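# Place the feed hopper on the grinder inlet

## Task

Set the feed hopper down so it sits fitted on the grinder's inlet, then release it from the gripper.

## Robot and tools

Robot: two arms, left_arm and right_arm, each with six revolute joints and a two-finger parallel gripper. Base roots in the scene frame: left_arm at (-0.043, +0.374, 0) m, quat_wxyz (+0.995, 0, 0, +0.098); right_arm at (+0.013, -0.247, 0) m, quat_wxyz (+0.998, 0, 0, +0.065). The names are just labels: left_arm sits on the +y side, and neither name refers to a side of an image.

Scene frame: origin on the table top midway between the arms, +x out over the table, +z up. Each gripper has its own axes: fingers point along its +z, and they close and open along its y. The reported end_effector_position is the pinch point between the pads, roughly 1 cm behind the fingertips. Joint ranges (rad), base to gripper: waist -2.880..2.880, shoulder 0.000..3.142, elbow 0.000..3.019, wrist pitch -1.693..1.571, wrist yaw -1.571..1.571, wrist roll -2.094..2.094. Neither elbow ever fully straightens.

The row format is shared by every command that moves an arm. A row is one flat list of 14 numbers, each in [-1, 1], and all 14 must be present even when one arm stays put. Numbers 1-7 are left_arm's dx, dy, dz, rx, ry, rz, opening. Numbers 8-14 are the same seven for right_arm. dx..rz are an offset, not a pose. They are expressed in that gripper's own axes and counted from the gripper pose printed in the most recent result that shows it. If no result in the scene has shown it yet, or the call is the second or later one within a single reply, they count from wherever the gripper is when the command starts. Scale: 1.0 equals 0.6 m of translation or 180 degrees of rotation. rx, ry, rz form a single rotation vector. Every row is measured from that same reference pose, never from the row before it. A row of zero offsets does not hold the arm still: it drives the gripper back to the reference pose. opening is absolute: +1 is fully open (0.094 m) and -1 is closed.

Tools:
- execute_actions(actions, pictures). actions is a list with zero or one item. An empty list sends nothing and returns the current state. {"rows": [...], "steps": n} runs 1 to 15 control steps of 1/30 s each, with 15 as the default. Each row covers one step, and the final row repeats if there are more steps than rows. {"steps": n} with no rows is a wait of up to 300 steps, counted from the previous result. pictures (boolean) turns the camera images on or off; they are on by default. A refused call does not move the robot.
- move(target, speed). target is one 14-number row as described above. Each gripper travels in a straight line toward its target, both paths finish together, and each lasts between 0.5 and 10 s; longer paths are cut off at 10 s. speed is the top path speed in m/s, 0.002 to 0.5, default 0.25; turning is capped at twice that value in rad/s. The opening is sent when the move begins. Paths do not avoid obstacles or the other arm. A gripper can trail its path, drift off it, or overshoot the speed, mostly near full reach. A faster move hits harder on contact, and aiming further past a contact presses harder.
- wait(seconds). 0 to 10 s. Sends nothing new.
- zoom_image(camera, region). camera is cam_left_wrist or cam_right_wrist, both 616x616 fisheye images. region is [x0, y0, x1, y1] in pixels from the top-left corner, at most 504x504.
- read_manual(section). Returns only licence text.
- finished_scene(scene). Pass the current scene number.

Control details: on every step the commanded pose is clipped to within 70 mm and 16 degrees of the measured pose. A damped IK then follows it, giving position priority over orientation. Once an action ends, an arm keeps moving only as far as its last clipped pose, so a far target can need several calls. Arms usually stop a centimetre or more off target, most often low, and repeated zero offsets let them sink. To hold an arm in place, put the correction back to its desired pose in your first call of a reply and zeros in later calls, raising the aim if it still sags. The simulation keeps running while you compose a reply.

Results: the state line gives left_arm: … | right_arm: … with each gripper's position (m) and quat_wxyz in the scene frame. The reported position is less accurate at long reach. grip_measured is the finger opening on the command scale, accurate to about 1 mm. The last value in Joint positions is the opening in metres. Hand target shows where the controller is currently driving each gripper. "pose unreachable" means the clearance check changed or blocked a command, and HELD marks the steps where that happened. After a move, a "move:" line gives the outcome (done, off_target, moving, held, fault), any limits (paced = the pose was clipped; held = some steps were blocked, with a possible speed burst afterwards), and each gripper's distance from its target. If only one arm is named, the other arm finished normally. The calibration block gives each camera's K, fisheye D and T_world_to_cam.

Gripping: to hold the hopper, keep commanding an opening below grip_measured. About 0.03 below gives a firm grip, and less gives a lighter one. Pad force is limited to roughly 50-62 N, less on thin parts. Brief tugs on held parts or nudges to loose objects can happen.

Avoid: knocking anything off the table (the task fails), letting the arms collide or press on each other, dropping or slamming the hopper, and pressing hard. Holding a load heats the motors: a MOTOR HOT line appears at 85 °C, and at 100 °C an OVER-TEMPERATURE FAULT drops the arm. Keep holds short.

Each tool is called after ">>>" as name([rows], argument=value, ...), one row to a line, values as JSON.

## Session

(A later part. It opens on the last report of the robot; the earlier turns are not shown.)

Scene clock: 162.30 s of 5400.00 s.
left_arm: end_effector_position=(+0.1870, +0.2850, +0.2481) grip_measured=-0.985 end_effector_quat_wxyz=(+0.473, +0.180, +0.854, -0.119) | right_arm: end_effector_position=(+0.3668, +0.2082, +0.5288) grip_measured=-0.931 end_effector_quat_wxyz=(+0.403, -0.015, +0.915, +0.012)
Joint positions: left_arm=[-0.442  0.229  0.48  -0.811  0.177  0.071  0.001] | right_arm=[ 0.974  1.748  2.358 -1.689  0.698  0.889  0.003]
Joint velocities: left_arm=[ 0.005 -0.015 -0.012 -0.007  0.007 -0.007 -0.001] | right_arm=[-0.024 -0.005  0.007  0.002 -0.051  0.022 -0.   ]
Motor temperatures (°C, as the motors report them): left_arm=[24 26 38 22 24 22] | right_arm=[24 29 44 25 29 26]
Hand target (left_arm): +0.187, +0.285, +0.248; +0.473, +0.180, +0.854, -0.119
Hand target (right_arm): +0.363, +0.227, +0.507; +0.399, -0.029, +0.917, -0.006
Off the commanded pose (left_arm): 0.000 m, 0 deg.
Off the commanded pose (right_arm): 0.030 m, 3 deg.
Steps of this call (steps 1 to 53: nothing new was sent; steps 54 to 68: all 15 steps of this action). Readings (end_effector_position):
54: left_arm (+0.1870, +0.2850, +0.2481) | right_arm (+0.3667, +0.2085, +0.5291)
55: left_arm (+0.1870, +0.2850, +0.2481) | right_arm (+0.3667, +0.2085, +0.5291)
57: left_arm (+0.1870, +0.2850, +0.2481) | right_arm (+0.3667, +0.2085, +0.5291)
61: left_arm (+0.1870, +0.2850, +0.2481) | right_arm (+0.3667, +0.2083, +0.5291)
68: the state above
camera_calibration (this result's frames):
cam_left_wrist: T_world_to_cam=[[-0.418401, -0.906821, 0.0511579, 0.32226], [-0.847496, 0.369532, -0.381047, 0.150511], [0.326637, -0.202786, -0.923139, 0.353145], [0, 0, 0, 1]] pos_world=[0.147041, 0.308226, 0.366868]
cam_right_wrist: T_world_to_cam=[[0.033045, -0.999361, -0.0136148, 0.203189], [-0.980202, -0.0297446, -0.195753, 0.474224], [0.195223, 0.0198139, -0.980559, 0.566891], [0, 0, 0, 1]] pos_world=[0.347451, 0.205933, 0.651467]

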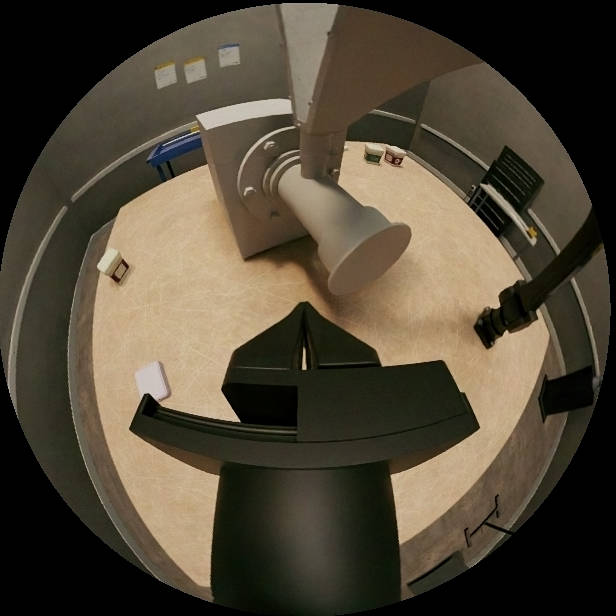

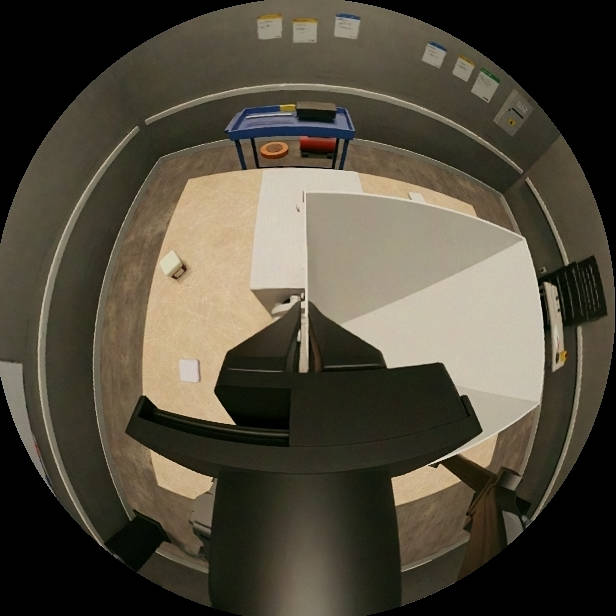

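>>> execute_actions([
  {"rows":[[0,0,0,0,0,0,-1,0.025,0.034,0.019,0.01,0,-0.012,-1],[0,0,0,0,0,0,-1,0.021,0.036,0.016,0.01,0,-0.012,-1],[0,0,0,0,0,0,-1,0.017,0.037,0.013,0.01,0,-0.012,-1],[0,0,0,0,0,0,-1,0.013,0.039,0.010,0.01,0,-0.012,-1],[0,0,0,0,0,0,-1,0.009,0.040,0.007,0.01,0,-0.012,-1],[0,0,0,0,0,0,-1,0.005,0.042,0.004,0.01,0,-0.012,-1],[0,0,0,0,0,0,-1,0.001,0.043,0.001,0.01,0,-0.012,-1],[0,0,0,0,0,0,-1,-0.003,0.045,-0.002,0.01,0,-0.012,-1],[0,0,0,0,0,0,-1,-0.007,0.046,-0.004,0.01,0,-0.012,-1],[0,0,0,0,0,0,-1,-0.010,0.048,-0.007,0.01,0,-0.012,-1],[0,0,0,0,0,0,-1,-0.014,0.050,-0.009,0.01,0,-0.012,-1]],"steps":15},
])

>>> zoom_image(camera="cam_left_wrist", region=[260, 60, 380, 180])

Scene clock: 164.37 s of 5400.00 s.
left_arm: end_effector_position=(+0.1870, +0.2850, +0.2481) grip_measured=-0.985 end_effector_quat_wxyz=(+0.473, +0.180, +0.854, -0.119) | right_arm: end_effector_position=(+0.3687, +0.2121, +0.5294) grip_measured=-0.935 end_effector_quat_wxyz=(+0.405, -0.012, +0.914, +0.013)
Joint positions: left_arm=[-0.442  0.229  0.48  -0.811  0.177  0.071  0.001] | right_arm=[ 0.975  1.763  2.379 -1.692  0.702  0.894  0.003]
Joint velocities: left_arm=[-0.005 -0.015 -0.017  0.012  0.022  0.081 -0.001] | right_arm=[-0.015 -0.024  0.007  0.012 -0.051 -0.066  0.001]
Motor temperatures (°C, as the motors report them): left_arm=[24 26 38 22 24 22] | right_arm=[24 29 44 25 29 26]
Hand target (left_arm): +0.187, +0.285, +0.248; +0.473, +0.180, +0.854, -0.119
Hand target (right_arm): +0.366, +0.236, +0.537; +0.423, -0.035, +0.905, +0.014
Off the commanded pose (left_arm): 0.000 m, 0 deg.
Off the commanded pose (right_arm): 0.028 m, 3 deg.
joint sent to its limit (right arm) — the command would take joint 4 (wrist pitch) past its lower limit, so that joint was sent only as far as its limit.
Steps of this call (steps 1 to 47: nothing new was sent; steps 48 to 62: all 15 steps of this action). Readings (end_effector_position):
48: left_arm (+0.1870, +0.2850, +0.2481) | right_arm (+0.3669, +0.2081, +0.5289)
49: left_arm (+0.1870, +0.2850, +0.2481) | right_arm (+0.3668, +0.2082, +0.5286)
51: left_arm (+0.1870, +0.2850, +0.2481) | right_arm (+0.3667, +0.2083, +0.5284)
55: left_arm (+0.1870, +0.2850, +0.2481) | right_arm (+0.3675, +0.2101, +0.5288)
62: the state above
camera_calibration (this result's frames):
cam_left_wrist: T_world_to_cam=[[-0.418401, -0.906821, 0.0511579, 0.32226], [-0.847496, 0.369532, -0.381047, 0.150511], [0.326637, -0.202786, -0.923139, 0.353145], [0, 0, 0, 1]] pos_world=[0.147041, 0.308226, 0.366868]
cam_right_wrist: T_world_to_cam=[[0.0286734, -0.99943, -0.017813, 0.210896], [-0.979502, -0.0245382, -0.199935, 0.477114], [0.199384, 0.0231806, -0.979647, 0.564219], [0, 0, 0, 1]] pos_world=[0.34879, 0.209404, 0.651884]

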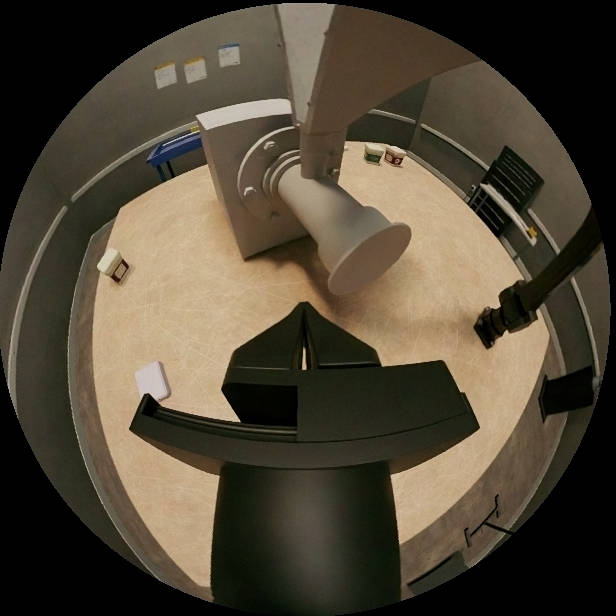

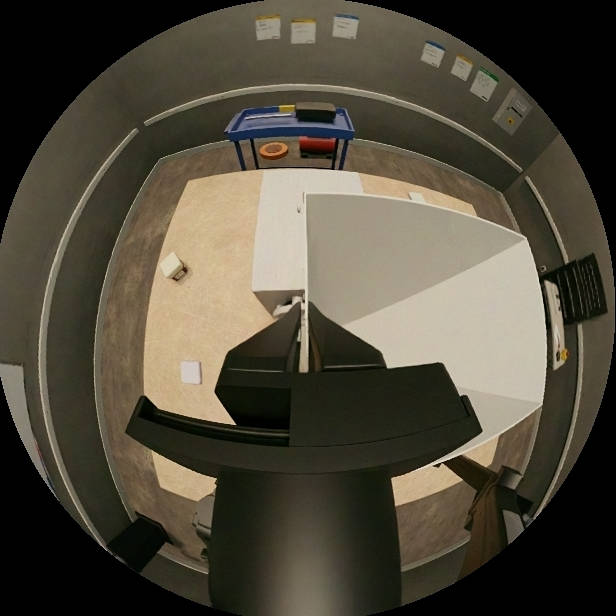

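Region (260, 60, 380, 180) of cam_left_wrist's 616x616 image, scaled by 4.200, with more detail than that image has.

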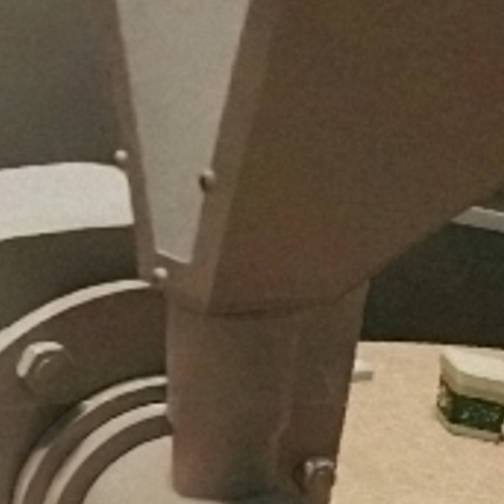

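>>> execute_actions([
  {"rows":[[0,0,0,0,0,0,-1,-0.005,0.041,-0.013,0.01,0.003,-0.014,-1],[0,0,0,0,0,0,-1,-0.002,0.042,-0.015,0.01,0.003,-0.014,-1],[0,0,0,0,0,0,-1,0.001,0.042,-0.017,0.01,0.003,-0.014,-1],[0,0,0,0,0,0,-1,0.005,0.043,-0.019,0.01,0.003,-0.014,-1],[0,0,0,0,0,0,-1,0.008,0.044,-0.021,0.01,0.003,-0.014,-1],[0,0,0,0,0,0,-1,0.011,0.045,-0.023,0.01,0.003,-0.014,-1],[0,0,0,0,0,0,-1,0.015,0.046,-0.025,0.01,0.003,-0.014,-1],[0,0,0,0,0,0,-1,0.018,0.046,-0.027,0.01,0.003,-0.014,-1],[0,0,0,0,0,0,-1,0.021,0.047,-0.029,0.01,0.003,-0.014,-1],[0,0,0,0,0,0,-1,0.025,0.048,-0.031,0.01,0.003,-0.014,-1],[0,0,0,0,0,0,-1,0.028,0.049,-0.033,0.01,0.003,-0.014,-1],[0,0,0,0,0,0,-1,0.032,0.050,-0.035,0.01,0.003,-0.014,-1]],"steps":15},
])

>>> zoom_image(camera="cam_left_wrist", region=[260, 60, 380, 180])

Scene clock: 166.97 s of 5400.00 s.
left_arm: end_effector_position=(+0.1870, +0.2850, +0.2481) grip_measured=-0.985 end_effector_quat_wxyz=(+0.473, +0.180, +0.854, -0.119) | right_arm: end_effector_position=(+0.3677, +0.2113, +0.5293) grip_measured=-0.934 end_effector_quat_wxyz=(+0.406, -0.011, +0.914, +0.012)
Joint positions: left_arm=[-0.442  0.229  0.48  -0.811  0.177  0.071  0.001] | right_arm=[ 0.977  1.759  2.374 -1.692  0.706  0.898  0.003]
Joint velocities: left_arm=[-0.024  0.005 -0.022 -0.012 -0.022  0.007  0.   ] | right_arm=[-0.015  0.005  0.007  0.007  0.051 -0.007 -0.   ]
Motor temperatures (°C, as the motors report them): left_arm=[24 26 38 22 24 22] | right_arm=[24 29 45 25 30 26]
Hand target (left_arm): +0.187, +0.285, +0.248; +0.473, +0.180, +0.854, -0.119
Hand target (right_arm): +0.339, +0.239, +0.528; +0.420, -0.037, +0.907, +0.014
Off the commanded pose (left_arm): 0.000 m, 0 deg.
Off the commanded pose (right_arm): 0.041 m, 3 deg.
joint sent to its limit (right arm) — the command would take joint 4 (wrist pitch) past its lower limit, so that joint was sent only as far as its limit.
Steps of this call (steps 1 to 63: nothing new was sent; steps 64 to 78: all 15 steps of this action). Readings (end_effector_position):
64: left_arm (+0.1870, +0.2850, +0.2481) | right_arm (+0.3687, +0.2121, +0.5294)
65: left_arm (+0.1870, +0.2850, +0.2481) | right_arm (+0.3686, +0.2122, +0.5293)
67: left_arm (+0.1870, +0.2850, +0.2481) | right_arm (+0.3686, +0.2122, +0.5293)
71: left_arm (+0.1870, +0.2850, +0.2481) | right_arm (+0.3686, +0.2120, +0.5296)
78: the state above
camera_calibration (this result's frames):
cam_left_wrist: T_world_to_cam=[[-0.418401, -0.906821, 0.0511579, 0.32226], [-0.847496, 0.369532, -0.381047, 0.150511], [0.326637, -0.202786, -0.923139, 0.353145], [0, 0, 0, 1]] pos_world=[0.147041, 0.308226, 0.366868]
cam_right_wrist: T_world_to_cam=[[0.0262192, -0.9995, -0.0176894, 0.210959], [-0.979274, -0.0221255, -0.201327, 0.476322], [0.200834, 0.0226014, -0.979364, 0.563858], [0, 0, 0, 1]] pos_world=[0.347676, 0.208649, 0.65185]

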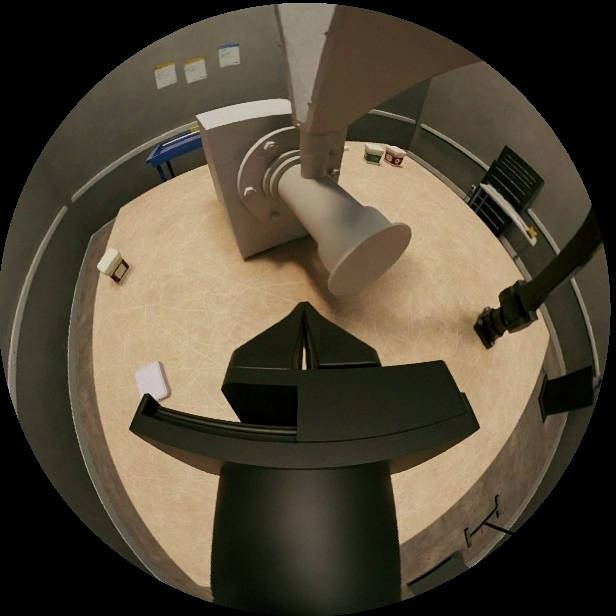

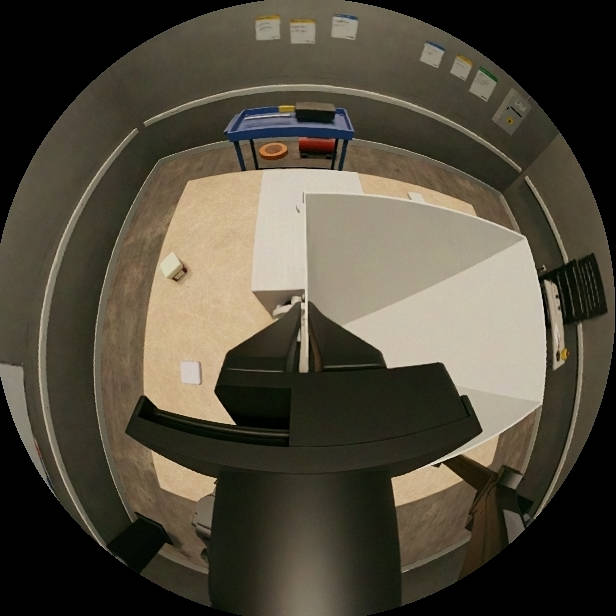

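Region (260, 60, 380, 180) of cam_left_wrist's 616x616 image, scaled by 4.200, with more detail than that image has.

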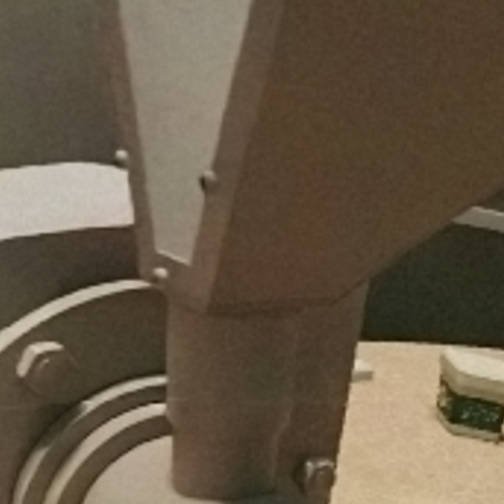

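>>> move(target=[-0.105,0.27,0.155,0,0,0,-1,-0.01,0.02,-0.01,0,0,0,-1], speed=0.3)

Scene clock: 171.00 s of 5400.00 s.
left_arm: end_effector_position=(+0.3367, +0.3807, +0.2156) grip_measured=-0.985 end_effector_quat_wxyz=(+0.443, +0.159, +0.871, -0.144) | right_arm: end_effector_position=(+0.3687, +0.2097, +0.5290) grip_measured=-0.935 end_effector_quat_wxyz=(+0.402, -0.010, +0.916, +0.015)
Joint positions: left_arm=[ 0.087  0.917  0.63  -0.481  0.616  0.374  0.001] | right_arm=[ 0.971  1.757  2.372 -1.692  0.695  0.897  0.003]
Joint velocities: left_arm=[-0.005  0.005  0.007 -0.002 -0.007 -0.081 -0.   ] | right_arm=[ 0.005 -0.005 -0.002  0.002 -0.051  0.007  0.001]
Motor temperatures (°C, as the motors report them): left_arm=[24 26 38 22 24 22] | right_arm=[24 29 45 25 31 26]
Hand target (left_arm): +0.352, +0.385, +0.250; +0.475, +0.176, +0.853, -0.126
Hand target (right_arm): +0.366, +0.222, +0.537; +0.413, -0.015, +0.910, +0.022
Off the commanded pose (left_arm): 0.038 m, 5 deg.
Off the commanded pose (right_arm): 0.016 m, 1 deg.
joint sent to its limit (right arm) — the command would take joint 4 (wrist pitch) past its lower limit, so that joint was sent only as far as its limit.
move: off_target (left_arm, right_arm)
camera_calibration (this result's frames):
cam_left_wrist: T_world_to_cam=[[-0.400666, -0.907283, 0.127687, 0.451016], [-0.880654, 0.342898, -0.32691, 0.239297], [0.252816, -0.24343, -0.93639, 0.336797], [0, 0, 0, 1]] pos_world=[0.306297, 0.409132, 0.336013]
cam_right_wrist: T_world_to_cam=[[0.0260293, -0.999407, -0.0225287, 0.21189], [-0.980864, -0.0211836, -0.193539, 0.473457], [0.192947, 0.0271353, -0.980834, 0.566074], [0, 0, 0, 1]] pos_world=[0.349659, 0.206434, 0.651631]

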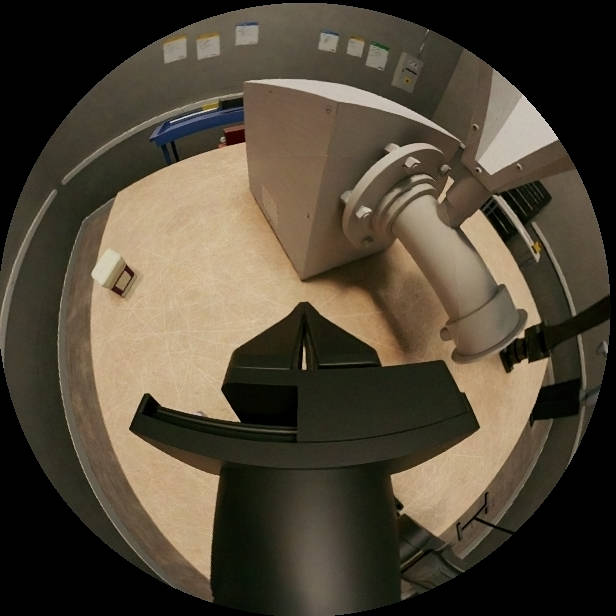

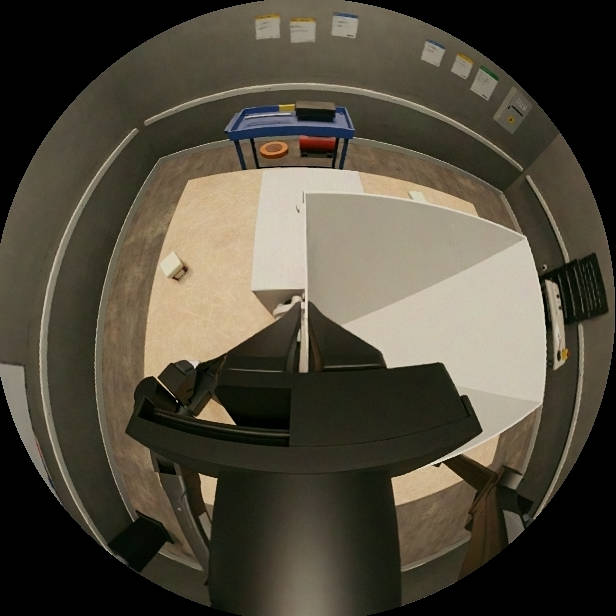

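>>> zoom_image(camera="cam_left_wrist", region=[400, 100, 540, 240])

Region (400, 100, 540, 240) of cam_left_wrist's 616x616 image, scaled by 3.600, with more detail than that image has.

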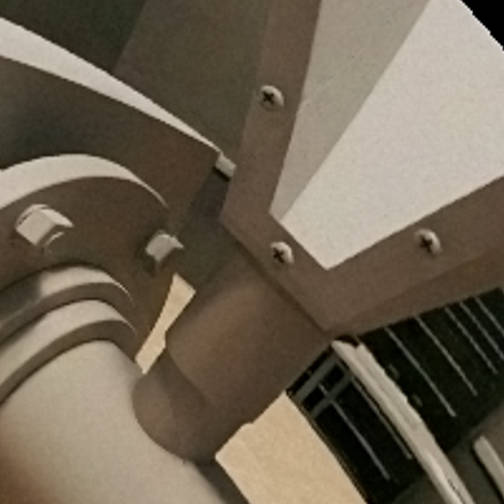

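>>> execute_actions([
  {"rows":[[0,0,0,0,0,0,-1,-0.006,0.018,-0.010,0.002,0,0.002,-1],[0,0,0,0,0,0,-1,-0.004,0.016,-0.009,0.004,0.001,0.004,-1],[0,0,0,0,0,0,-1,-0.002,0.015,-0.008,0.006,0.002,0.006,-1],[0,0,0,0,0,0,-1,0,0.014,-0.007,0.008,0.003,0.008,-1],[0,0,0,0,0,0,-1,0.002,0.013,-0.006,0.010,0.004,0.010,-1],[0,0,0,0,0,0,-1,0.004,0.012,-0.005,0.012,0.005,0.012,-1],[0,0,0,0,0,0,-1,0.006,0.012,-0.004,0.014,0.005,0.014,-1],[0,0,0,0,0,0,-1,0.008,0.012,-0.003,0.016,0.005,0.016,-1],[0,0,0,0,0,0,-1,0.010,0.012,-0.002,0.018,0.005,0.018,-1],[0,0,0,0,0,0,-1,0.010,0.012,-0.002,0.020,0.005,0.020,-1],[0,0,0,0,0,0,-1,0.010,0.012,-0.002,0.022,0.005,0.022,-1],[0,0,0,0,0,0,-1,0.010,0.012,-0.002,0.024,0.005,0.024,-1]],"steps":15},
])

>>> zoom_image(camera="cam_left_wrist", region=[400, 100, 540, 240])

Scene clock: 175.67 s of 5400.00 s.
left_arm: end_effector_position=(+0.3367, +0.3806, +0.2156) grip_measured=-0.985 end_effector_quat_wxyz=(+0.443, +0.159, +0.870, -0.144) | right_arm: end_effector_position=(+0.3685, +0.2085, +0.5287) grip_measured=-0.935 end_effector_quat_wxyz=(+0.405, +0.001, +0.914, +0.016)
Joint positions: left_arm=[ 0.087  0.917  0.63  -0.481  0.617  0.376  0.001] | right_arm=[ 0.973  1.754  2.365 -1.692  0.706  0.923  0.003]
Joint velocities: left_arm=[-0.005 -0.015 -0.007 -0.007 -0.022  0.051  0.   ] | right_arm=[-0.005 -0.015 -0.007  0.012 -0.007 -0.007 -0.   ]
Motor temperatures (°C, as the motors report them): left_arm=[24 26 40 22 24 22] | right_arm=[24 29 46 25 31 26]
Hand target (left_arm): +0.337, +0.381, +0.216; +0.443, +0.159, +0.871, -0.144
Hand target (right_arm): +0.364, +0.216, +0.525; +0.414, +0.027, +0.910, +0.020
Off the commanded pose (left_arm): 0.000 m, 0 deg.
Off the commanded pose (right_arm): 0.010 m, 5 deg.
joint sent to its limit (right arm) — the command would take joint 4 (wrist pitch) past its lower limit, so that joint was sent only as far as its limit.
Steps of this call (steps 1 to 90: nothing new was sent; then 1.17 s passed at rest; steps 91 to 105: all 15 steps of this action). Readings (end_effector_position):
91: left_arm (+0.3367, +0.3806, +0.2156) | right_arm (+0.3687, +0.2097, +0.5290)
92: left_arm (+0.3367, +0.3806, +0.2156) | right_arm (+0.3687, +0.2097, +0.5290)
94: left_arm (+0.3367, +0.3806, +0.2156) | right_arm (+0.3687, +0.2097, +0.5290)
98: left_arm (+0.3367, +0.3806, +0.2156) | right_arm (+0.3690, +0.2095, +0.5289)
105: the state above
camera_calibration (this result's frames):
cam_left_wrist: T_world_to_cam=[[-0.401999, -0.906883, 0.126334, 0.451543], [-0.87992, 0.34446, -0.327244, 0.238546], [0.253255, -0.242715, -0.936457, 0.336405], [0, 0, 0, 1]] pos_world=[0.306225, 0.408978, 0.336046]
cam_right_wrist: T_world_to_cam=[[0.0055782, -0.999421, -0.0335781, 0.224104], [-0.97995, 0.00122449, -0.199241, 0.471153], [0.199166, 0.0340163, -0.979375, 0.561349], [0, 0, 0, 1]] pos_world=[0.348654, 0.204302, 0.651169]

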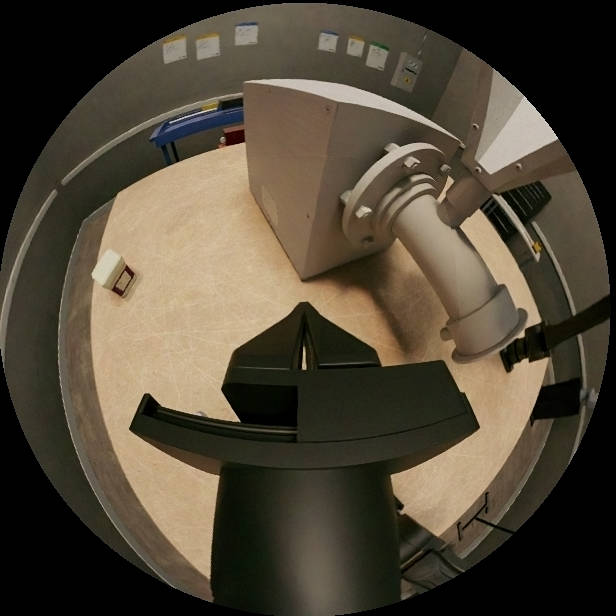

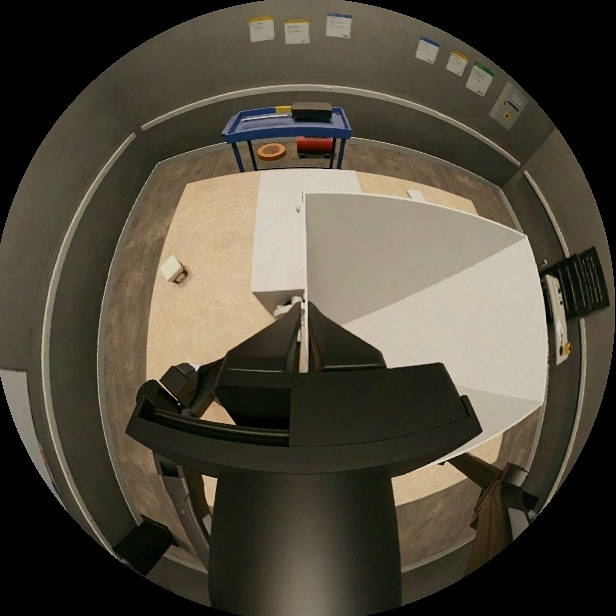

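Region (400, 100, 540, 240) of cam_left_wrist's 616x616 image, scaled by 3.600, with more detail than that image has.

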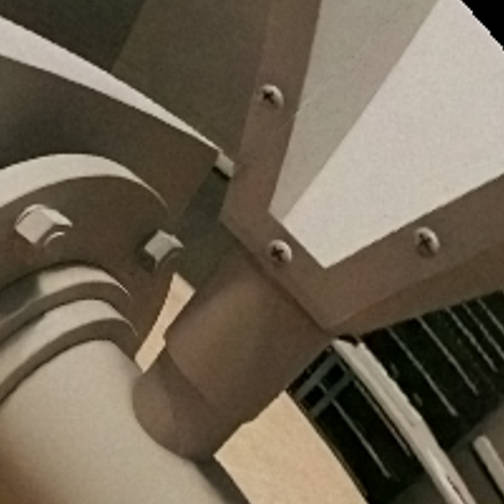

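>>> execute_actions([
  {"rows":[[0,0,0,0,0,0,-1,0.006,0.016,-0.004,0.016,0.004,0.012,-1],[0,0,0,0,0,0,-1,0.003,0.020,-0.006,0.016,0.004,0.006,-1],[0,0,0,0,0,0,-1,0,0.023,-0.008,0.016,0.004,0,-1],[0,0,0,0,0,0,-1,-0.003,0.026,-0.010,0.017,0.004,-0.005,-1],[0,0,0,0,0,0,-1,-0.006,0.030,-0.012,0.018,0.004,-0.009,-1],[0,0,0,0,0,0,-1,-0.009,0.033,-0.014,0.019,0.004,-0.012,-1],[0,0,0,0,0,0,-1,-0.012,0.036,-0.016,0.020,0.004,-0.015,-1],[0,0,0,0,0,0,-1,-0.015,0.040,-0.018,0.021,0.004,-0.018,-1],[0,0,0,0,0,0,-1,-0.018,0.043,-0.020,0.022,0.004,-0.021,-1],[0,0,0,0,0,0,-1,-0.021,0.046,-0.022,0.024,0.004,-0.024,-1],[0,0,0,0,0,0,-1,-0.024,0.050,-0.024,0.025,0.004,-0.027,-1],[0,0,0,0,0,0,-1,-0.027,0.054,-0.026,0.027,0.004,-0.030,-1]],"steps":15},
])

>>> zoom_image(camera="cam_left_wrist", region=[400, 100, 540, 240])

Scene clock: 177.93 s of 5400.00 s.
left_arm: end_effector_position=(+0.3367, +0.3806, +0.2156) grip_measured=-0.985 end_effector_quat_wxyz=(+0.443, +0.159, +0.870, -0.144) | right_arm: end_effector_position=(+0.3735, +0.2139, +0.5312) grip_measured=-0.934 end_effector_quat_wxyz=(+0.414, -0.007, +0.910, +0.009)
Joint positions: left_arm=[ 0.087  0.917  0.63  -0.481  0.617  0.376  0.001] | right_arm=[ 0.974  1.777  2.398 -1.692  0.724  0.897  0.003]
Joint velocities: left_arm=[ 0.005 -0.005  0.017  0.012 -0.051  0.007  0.   ] | right_arm=[-0.024  0.015  0.056 -0.017 -0.007 -0.037 -0.   ]
Motor temperatures (°C, as the motors report them): left_arm=[24 26 40 22 24 22] | right_arm=[24 29 46 25 31 26]
Hand target (left_arm): +0.337, +0.381, +0.216; +0.443, +0.159, +0.870, -0.144
Hand target (right_arm): +0.365, +0.237, +0.549; +0.441, -0.043, +0.896, +0.008
Off the commanded pose (left_arm): 0.000 m, 0 deg.
Off the commanded pose (right_arm): 0.034 m, 6 deg.
joint sent to its limit (right arm) — the command would take joint 4 (wrist pitch) past its lower limit, so that joint was sent only as far as its limit.
Steps of this call (steps 1 to 53: nothing new was sent; steps 54 to 68: all 15 steps of this action). Readings (end_effector_position):
54: left_arm (+0.3367, +0.3806, +0.2156) | right_arm (+0.3685, +0.2085, +0.5285)
55: left_arm (+0.3367, +0.3806, +0.2156) | right_arm (+0.3685, +0.2085, +0.5285)
57: left_arm (+0.3367, +0.3806, +0.2156) | right_arm (+0.3684, +0.2086, +0.5286)
61: left_arm (+0.3367, +0.3806, +0.2156) | right_arm (+0.3687, +0.2090, +0.5292)
68: the state above
camera_calibration (this result's frames):
cam_left_wrist: T_world_to_cam=[[-0.401999, -0.906883, 0.126334, 0.451543], [-0.87992, 0.34446, -0.327244, 0.238546], [0.253255, -0.242715, -0.936457, 0.336405], [0, 0, 0, 1]] pos_world=[0.306225, 0.408978, 0.336046]
cam_right_wrist: T_world_to_cam=[[0.0152012, -0.99977, -0.0151235, 0.216221], [-0.975804, -0.0115339, -0.218342, 0.487814], [0.218117, 0.0180767, -0.975755, 0.557028], [0, 0, 0, 1]] pos_world=[0.351227, 0.211728, 0.653303]

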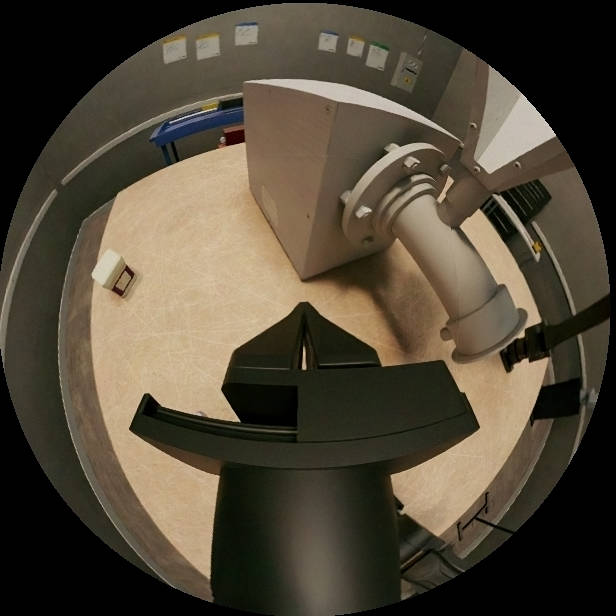

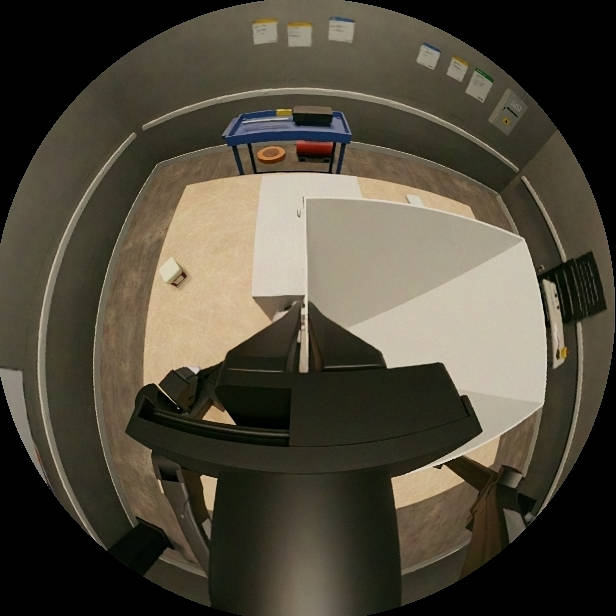

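Region (400, 100, 540, 240) of cam_left_wrist's 616x616 image, scaled by 3.600, with more detail than that image has.

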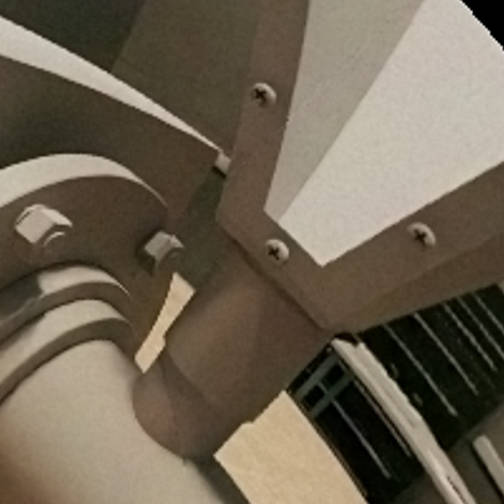

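>>> execute_actions([
  {"rows":[[0,0,0,0,0,0,-1,-0.009,0.040,-0.033,0.02,0,-0.022,-1],[0,0,0,0,0,0,-1,-0.005,0.041,-0.036,0.02,0,-0.022,-1],[0,0,0,0,0,0,-1,-0.002,0.042,-0.039,0.02,0,-0.022,-1],[0,0,0,0,0,0,-1,0.002,0.043,-0.042,0.02,0,-0.022,-1],[0,0,0,0,0,0,-1,0.006,0.043,-0.045,0.02,0,-0.022,-1],[0,0,0,0,0,0,-1,0.009,0.044,-0.048,0.02,0,-0.022,-1],[0,0,0,0,0,0,-1,0.013,0.045,-0.051,0.02,0,-0.022,-1],[0,0,0,0,0,0,-1,0.017,0.046,-0.054,0.02,0,-0.022,-1],[0,0,0,0,0,0,-1,0.020,0.047,-0.057,0.02,0,-0.022,-1],[0,0,0,0,0,0,-1,0.024,0.048,-0.060,0.02,0,-0.022,-1],[0,0,0,0,0,0,-1,0.028,0.048,-0.063,0.02,0,-0.022,-1],[0,0,0,0,0,0,-1,0.031,0.049,-0.066,0.02,0,-0.022,-1],[0,0,0,0,0,0,-1,0.035,0.050,-0.070,0.02,0,-0.022,-1]],"steps":15},
])

>>> zoom_image(camera="cam_left_wrist", region=[400, 100, 540, 240])

Scene clock: 180.57 s of 5400.00 s.
left_arm: end_effector_position=(+0.3367, +0.3806, +0.2156) grip_measured=-0.985 end_effector_quat_wxyz=(+0.443, +0.159, +0.870, -0.144) | right_arm: end_effector_position=(+0.3693, +0.2115, +0.5322) grip_measured=-0.932 end_effector_quat_wxyz=(+0.424, -0.016, +0.906, -0.005)
Joint positions: left_arm=[ 0.087  0.917  0.63  -0.481  0.617  0.376  0.001] | right_arm=[ 0.986  1.766  2.377 -1.692  0.758  0.884  0.003]
Joint velocities: left_arm=[ 0.005  0.005  0.017 -0.017 -0.11   0.007 -0.   ] | right_arm=[ 0.005 -0.015 -0.032 -0.007  0.022 -0.037  0.001]
Motor temperatures (°C, as the motors report them): left_arm=[24 26 39 22 24 22] | right_arm=[24 29 47 25 32 26]
Hand target (left_arm): +0.337, +0.381, +0.216; +0.443, +0.159, +0.870, -0.144
Hand target (right_arm): +0.328, +0.239, +0.541; +0.446, -0.044, +0.894, +0.007
Off the commanded pose (left_arm): 0.000 m, 0 deg.
Off the commanded pose (right_arm): 0.053 m, 4 deg.
joint sent to its limit (right arm) — the command would take joint 4 (wrist pitch) past its lower limit, so that joint was sent only as far as its limit.
Steps of this call (steps 1 to 64: nothing new was sent; steps 65 to 79: all 15 steps of this action). Readings (end_effector_position):
65: left_arm (+0.3367, +0.3806, +0.2156) | right_arm (+0.3738, +0.2137, +0.5314)
66: left_arm (+0.3367, +0.3806, +0.2156) | right_arm (+0.3738, +0.2136, +0.5318)
68: left_arm (+0.3367, +0.3806, +0.2156) | right_arm (+0.3735, +0.2136, +0.5321)
72: left_arm (+0.3367, +0.3806, +0.2156) | right_arm (+0.3731, +0.2138, +0.5323)
79: the state above
camera_calibration (this result's frames):
cam_left_wrist: T_world_to_cam=[[-0.401999, -0.906883, 0.126334, 0.451543], [-0.87992, 0.34446, -0.327244, 0.238546], [0.253255, -0.242715, -0.936457, 0.336405], [0, 0, 0, 1]] pos_world=[0.306225, 0.408978, 0.336046]
cam_right_wrist: T_world_to_cam=[[0.019959, -0.999646, 0.0175854, 0.19474], [-0.970554, -0.0235953, -0.239726, 0.495947], [0.240056, -0.0122829, -0.970681, 0.554578], [0, 0, 0, 1]] pos_world=[0.344327, 0.213185, 0.653786]

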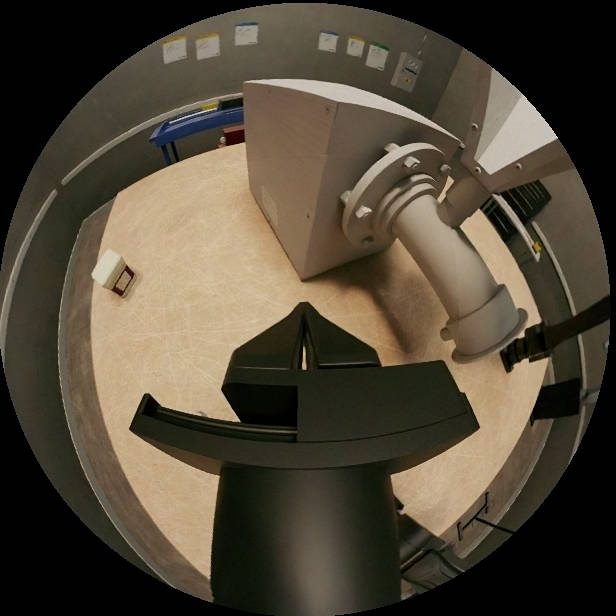

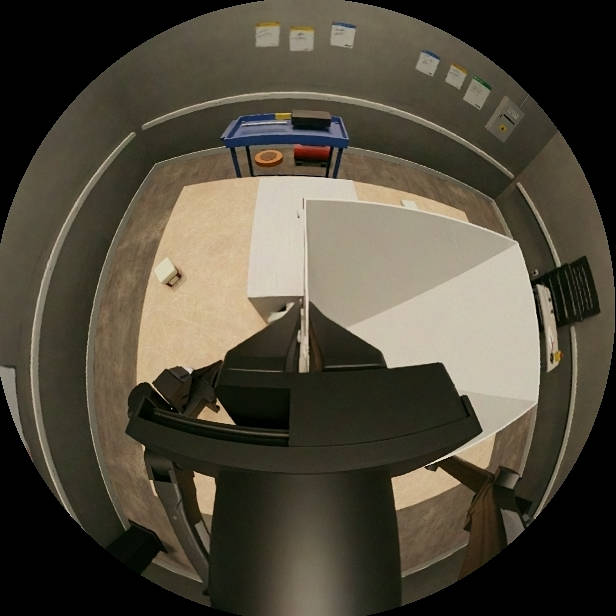

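Region (400, 100, 540, 240) of cam_left_wrist's 616x616 image, scaled by 3.600, with more detail than that image has.

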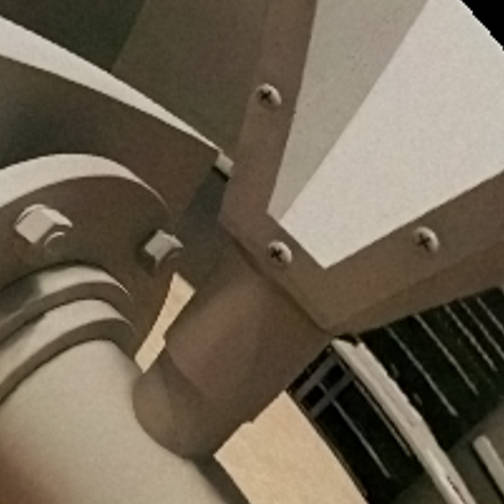

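>>> execute_actions([
  {"rows":[[0,0,0,0,0,0,-1,0.030,0.044,-0.056,0.014,-0.006,-0.016,-1],[0,0,0,0,0,0,-1,0.027,0.042,-0.051,0.013,-0.003,-0.015,-1],[0,0,0,0,0,0,-1,0.024,0.040,-0.046,0.012,0,-0.014,-1],[0,0,0,0,0,0,-1,0.021,0.038,-0.041,0.011,0.003,-0.013,-1],[0,0,0,0,0,0,-1,0.018,0.036,-0.036,0.010,0.006,-0.012,-1],[0,0,0,0,0,0,-1,0.015,0.034,-0.031,0.009,0.009,-0.011,-1],[0,0,0,0,0,0,-1,0.012,0.032,-0.026,0.008,0.012,-0.010,-1],[0,0,0,0,0,0,-1,0.009,0.030,-0.022,0.008,0.015,-0.010,-1],[0,0,0,0,0,0,-1,0.006,0.028,-0.019,0.008,0.018,-0.010,-1],[0,0,0,0,0,0,-1,0.005,0.026,-0.018,0.008,0.021,-0.010,-1],[0,0,0,0,0,0,-1,0.005,0.025,-0.018,0.008,0.024,-0.010,-1],[0,0,0,0,0,0,-1,0.005,0.025,-0.018,0.008,0.027,-0.010,-1],[0,0,0,0,0,0,-1,0.005,0.025,-0.018,0.008,0.030,-0.010,-1]],"steps":15},
])

>>> zoom_image(camera="cam_left_wrist", region=[400, 100, 540, 240])

Scene clock: 184.50 s of 5400.00 s.
left_arm: end_effector_position=(+0.3367, +0.3806, +0.2156) grip_measured=-0.985 end_effector_quat_wxyz=(+0.443, +0.159, +0.870, -0.144) | right_arm: end_effector_position=(+0.3691, +0.2104, +0.5309) grip_measured=-0.928 end_effector_quat_wxyz=(+0.417, -0.017, +0.909, -0.001)
Joint positions: left_arm=[ 0.087  0.917  0.63  -0.481  0.617  0.376  0.001] | right_arm=[ 0.982  1.762  2.373 -1.692  0.74   0.883  0.003]
Joint velocities: left_arm=[ 0.005 -0.015  0.007  0.017  0.007  0.007 -0.   ] | right_arm=[-0.015  0.005  0.002  0.007 -0.037 -0.051 -0.   ]
Motor temperatures (°C, as the motors report them): left_arm=[24 26 39 22 24 22] | right_arm=[24 29 46 25 34 26]
Hand target (left_arm): +0.337, +0.381, +0.216; +0.443, +0.159, +0.870, -0.144
Hand target (right_arm): +0.358, +0.225, +0.535; +0.414, -0.040, +0.909, +0.013
Off the commanded pose (left_arm): 0.000 m, 0 deg.
Off the commanded pose (right_arm): 0.020 m, 5 deg.
joint sent to its limit (right arm) — the command would take joint 4 (wrist pitch) past its lower limit, so that joint was sent only as far as its limit.
Steps of this call (steps 1 to 90: nothing new was sent; then 0.43 s passed at rest; steps 91 to 105: all 15 steps of this action). Readings (end_effector_position):
91: left_arm (+0.3367, +0.3806, +0.2156) | right_arm (+0.3693, +0.2111, +0.5319)
92: left_arm (+0.3367, +0.3806, +0.2156) | right_arm (+0.3684, +0.2107, +0.5321)
94: left_arm (+0.3367, +0.3806, +0.2156) | right_arm (+0.3682, +0.2105, +0.5320)
98: left_arm (+0.3367, +0.3806, +0.2156) | right_arm (+0.3684, +0.2106, +0.5311)
105: the state above
camera_calibration (this result's frames):
cam_left_wrist: T_world_to_cam=[[-0.401999, -0.906883, 0.126334, 0.451543], [-0.87992, 0.34446, -0.327244, 0.238546], [0.253255, -0.242715, -0.936457, 0.336405], [0, 0, 0, 1]] pos_world=[0.306225, 0.408978, 0.336046]
cam_right_wrist: T_world_to_cam=[[0.024992, -0.999622, 0.0114538, 0.195058], [-0.973738, -0.0269352, -0.226072, 0.490095], [0.226295, -0.00550301, -0.974043, 0.55881], [0, 0, 0, 1]] pos_world=[0.345893, 0.21126, 0.652868]

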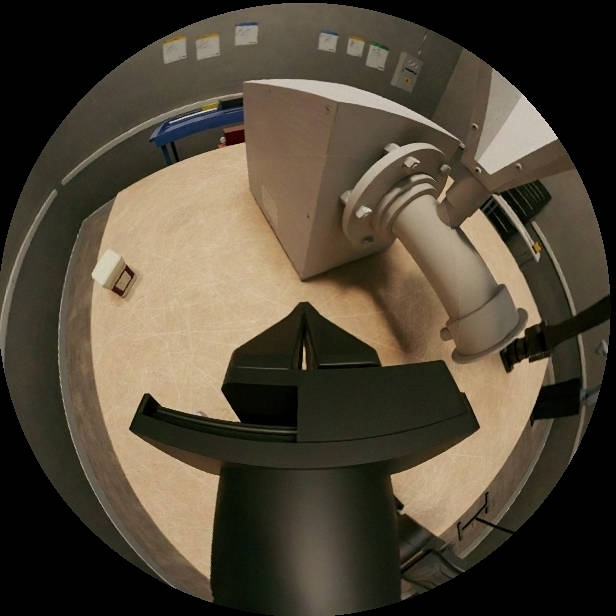

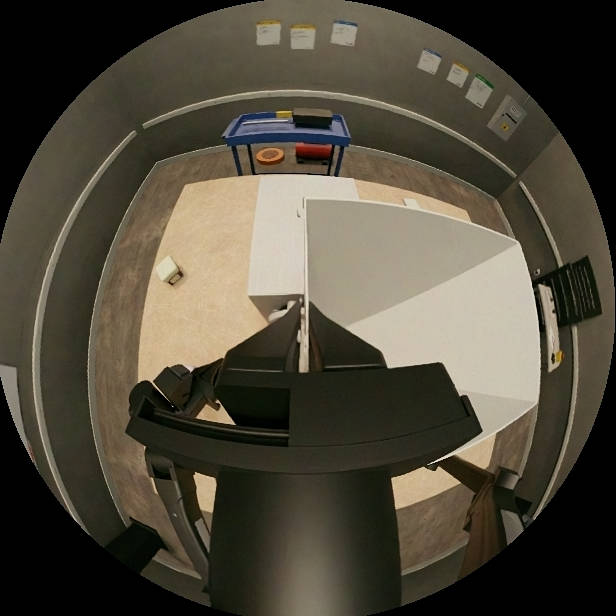

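Region (400, 100, 540, 240) of cam_left_wrist's 616x616 image, scaled by 3.600, with more detail than that image has.

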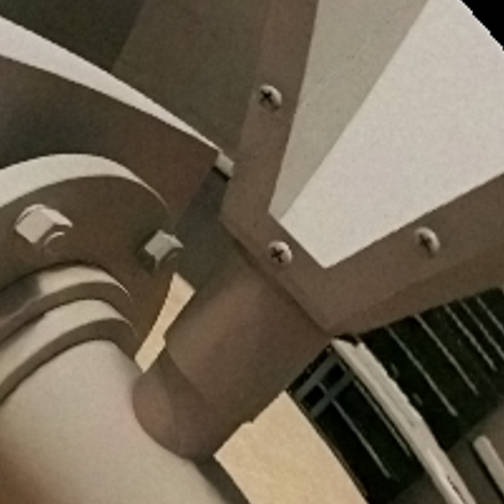

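>>> execute_actions([
  {"rows":[[0,0,0,0,0,0,-1,0.004,0.023,-0.018,0.004,0,-0.012,-1],[0,0,0,0,0,0,-1,0.003,0.022,-0.019,0,0,-0.015,-1],[0,0,0,0,0,0,-1,0.002,0.021,-0.019,-0.004,0,-0.018,-1],[0,0,0,0,0,0,-1,0.001,0.020,-0.020,-0.008,0,-0.021,-1],[0,0,0,0,0,0,-1,0,0.020,-0.020,-0.012,0,-0.024,-1],[0,0,0,0,0,0,-1,-0.001,0.020,-0.021,-0.016,0,-0.027,-1],[0,0,0,0,0,0,-1,-0.002,0.020,-0.022,-0.020,0,-0.030,-1],[0,0,0,0,0,0,-1,-0.003,0.020,-0.023,-0.024,0,-0.033,-1],[0,0,0,0,0,0,-1,-0.004,0.020,-0.024,-0.028,0,-0.036,-1],[0,0,0,0,0,0,-1,-0.005,0.020,-0.025,-0.032,0,-0.040,-1],[0,0,0,0,0,0,-1,-0.006,0.020,-0.026,-0.036,0,-0.044,-1],[0,0,0,0,0,0,-1,-0.007,0.020,-0.027,-0.040,0,-0.048,-1],[0,0,0,0,0,0,-1,-0.008,0.020,-0.028,-0.045,0,-0.052,-1]],"steps":15},
])

>>> zoom_image(camera="cam_left_wrist", region=[400, 100, 540, 240])

Scene clock: 191.17 s of 5400.00 s.
left_arm: end_effector_position=(+0.3367, +0.3806, +0.2156) grip_measured=-0.985 end_effector_quat_wxyz=(+0.443, +0.159, +0.870, -0.144) | right_arm: end_effector_position=(+0.3710, +0.2128, +0.5314) grip_measured=-0.928 end_effector_quat_wxyz=(+0.402, -0.057, +0.914, +0.014)
Joint positions: left_arm=[ 0.087  0.917  0.63  -0.481  0.617  0.376  0.001] | right_arm=[ 0.964  1.743  2.354 -1.647  0.667  0.779  0.003]
Joint velocities: left_arm=[-0.005 -0.005  0.012 -0.002  0.007 -0.081  0.001] | right_arm=[-0.044 -0.112 -0.134  0.159 -0.154 -0.344  0.   ]
Motor temperatures (°C, as the motors report them): left_arm=[24 26 39 22 24 22] | right_arm=[24 29 46 25 32 26]
Hand target (left_arm): +0.337, +0.381, +0.216; +0.443, +0.159, +0.870, -0.144
Hand target (right_arm): +0.358, +0.222, +0.545; +0.412, -0.116, +0.904, +0.024
Off the commanded pose (left_arm): 0.000 m, 0 deg.
Off the commanded pose (right_arm): 0.021 m, 8 deg.
Steps of this call (steps 1 to 90: nothing new was sent; then 3.17 s passed at rest; steps 91 to 105: all 15 steps of this action). Readings (end_effector_position):
91: left_arm (+0.3367, +0.3806, +0.2156) | right_arm (+0.3698, +0.2096, +0.5317)
92: left_arm (+0.3367, +0.3806, +0.2156) | right_arm (+0.3698, +0.2096, +0.5318)
94: left_arm (+0.3367, +0.3806, +0.2156) | right_arm (+0.3695, +0.2100, +0.5315)
98: left_arm (+0.3367, +0.3806, +0.2156) | right_arm (+0.3693, +0.2106, +0.5314)
105: the state above
camera_calibration (this result's frames):
cam_left_wrist: T_world_to_cam=[[-0.401999, -0.906883, 0.126334, 0.451543], [-0.87992, 0.34446, -0.327244, 0.238546], [0.253255, -0.242715, -0.936457, 0.336405], [0, 0, 0, 1]] pos_world=[0.306225, 0.408978, 0.336046]
cam_right_wrist: T_world_to_cam=[[0.11204, -0.99357, 0.0162744, 0.161278], [-0.974411, -0.113062, -0.19427, 0.49377], [0.194861, 0.00590816, -0.980813, 0.571702], [0, 0, 0, 1]] pos_world=[0.351663, 0.21269, 0.654033]

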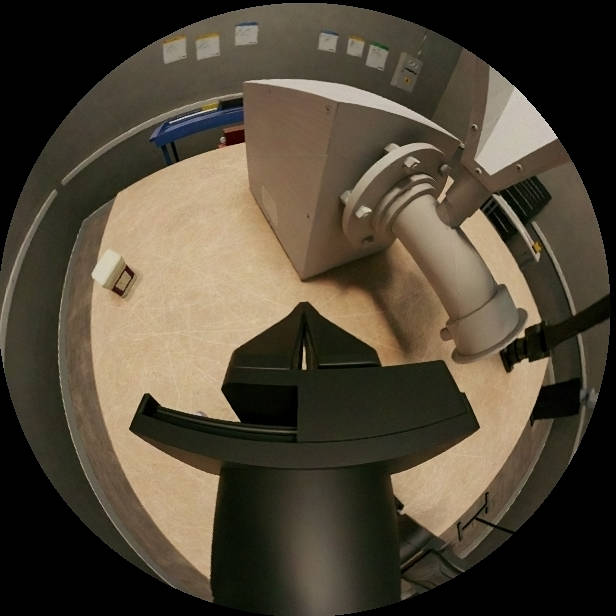

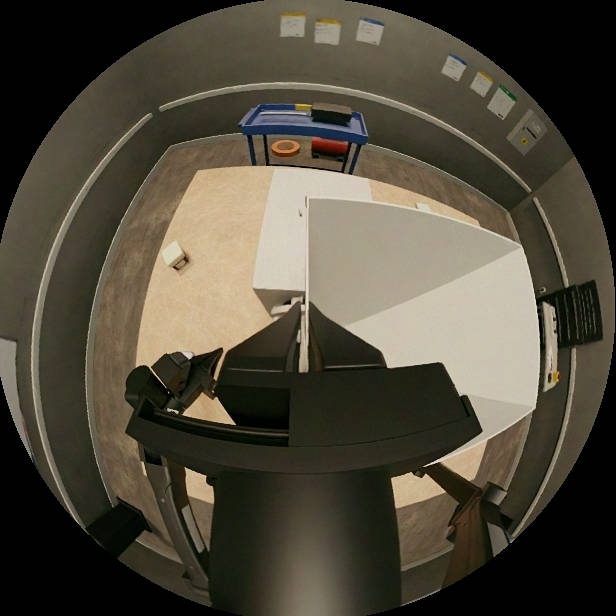

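Region (400, 100, 540, 240) of cam_left_wrist's 616x616 image, scaled by 3.600, with more detail than that image has.

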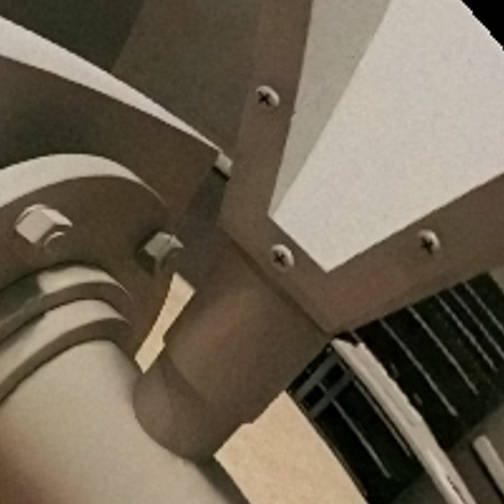

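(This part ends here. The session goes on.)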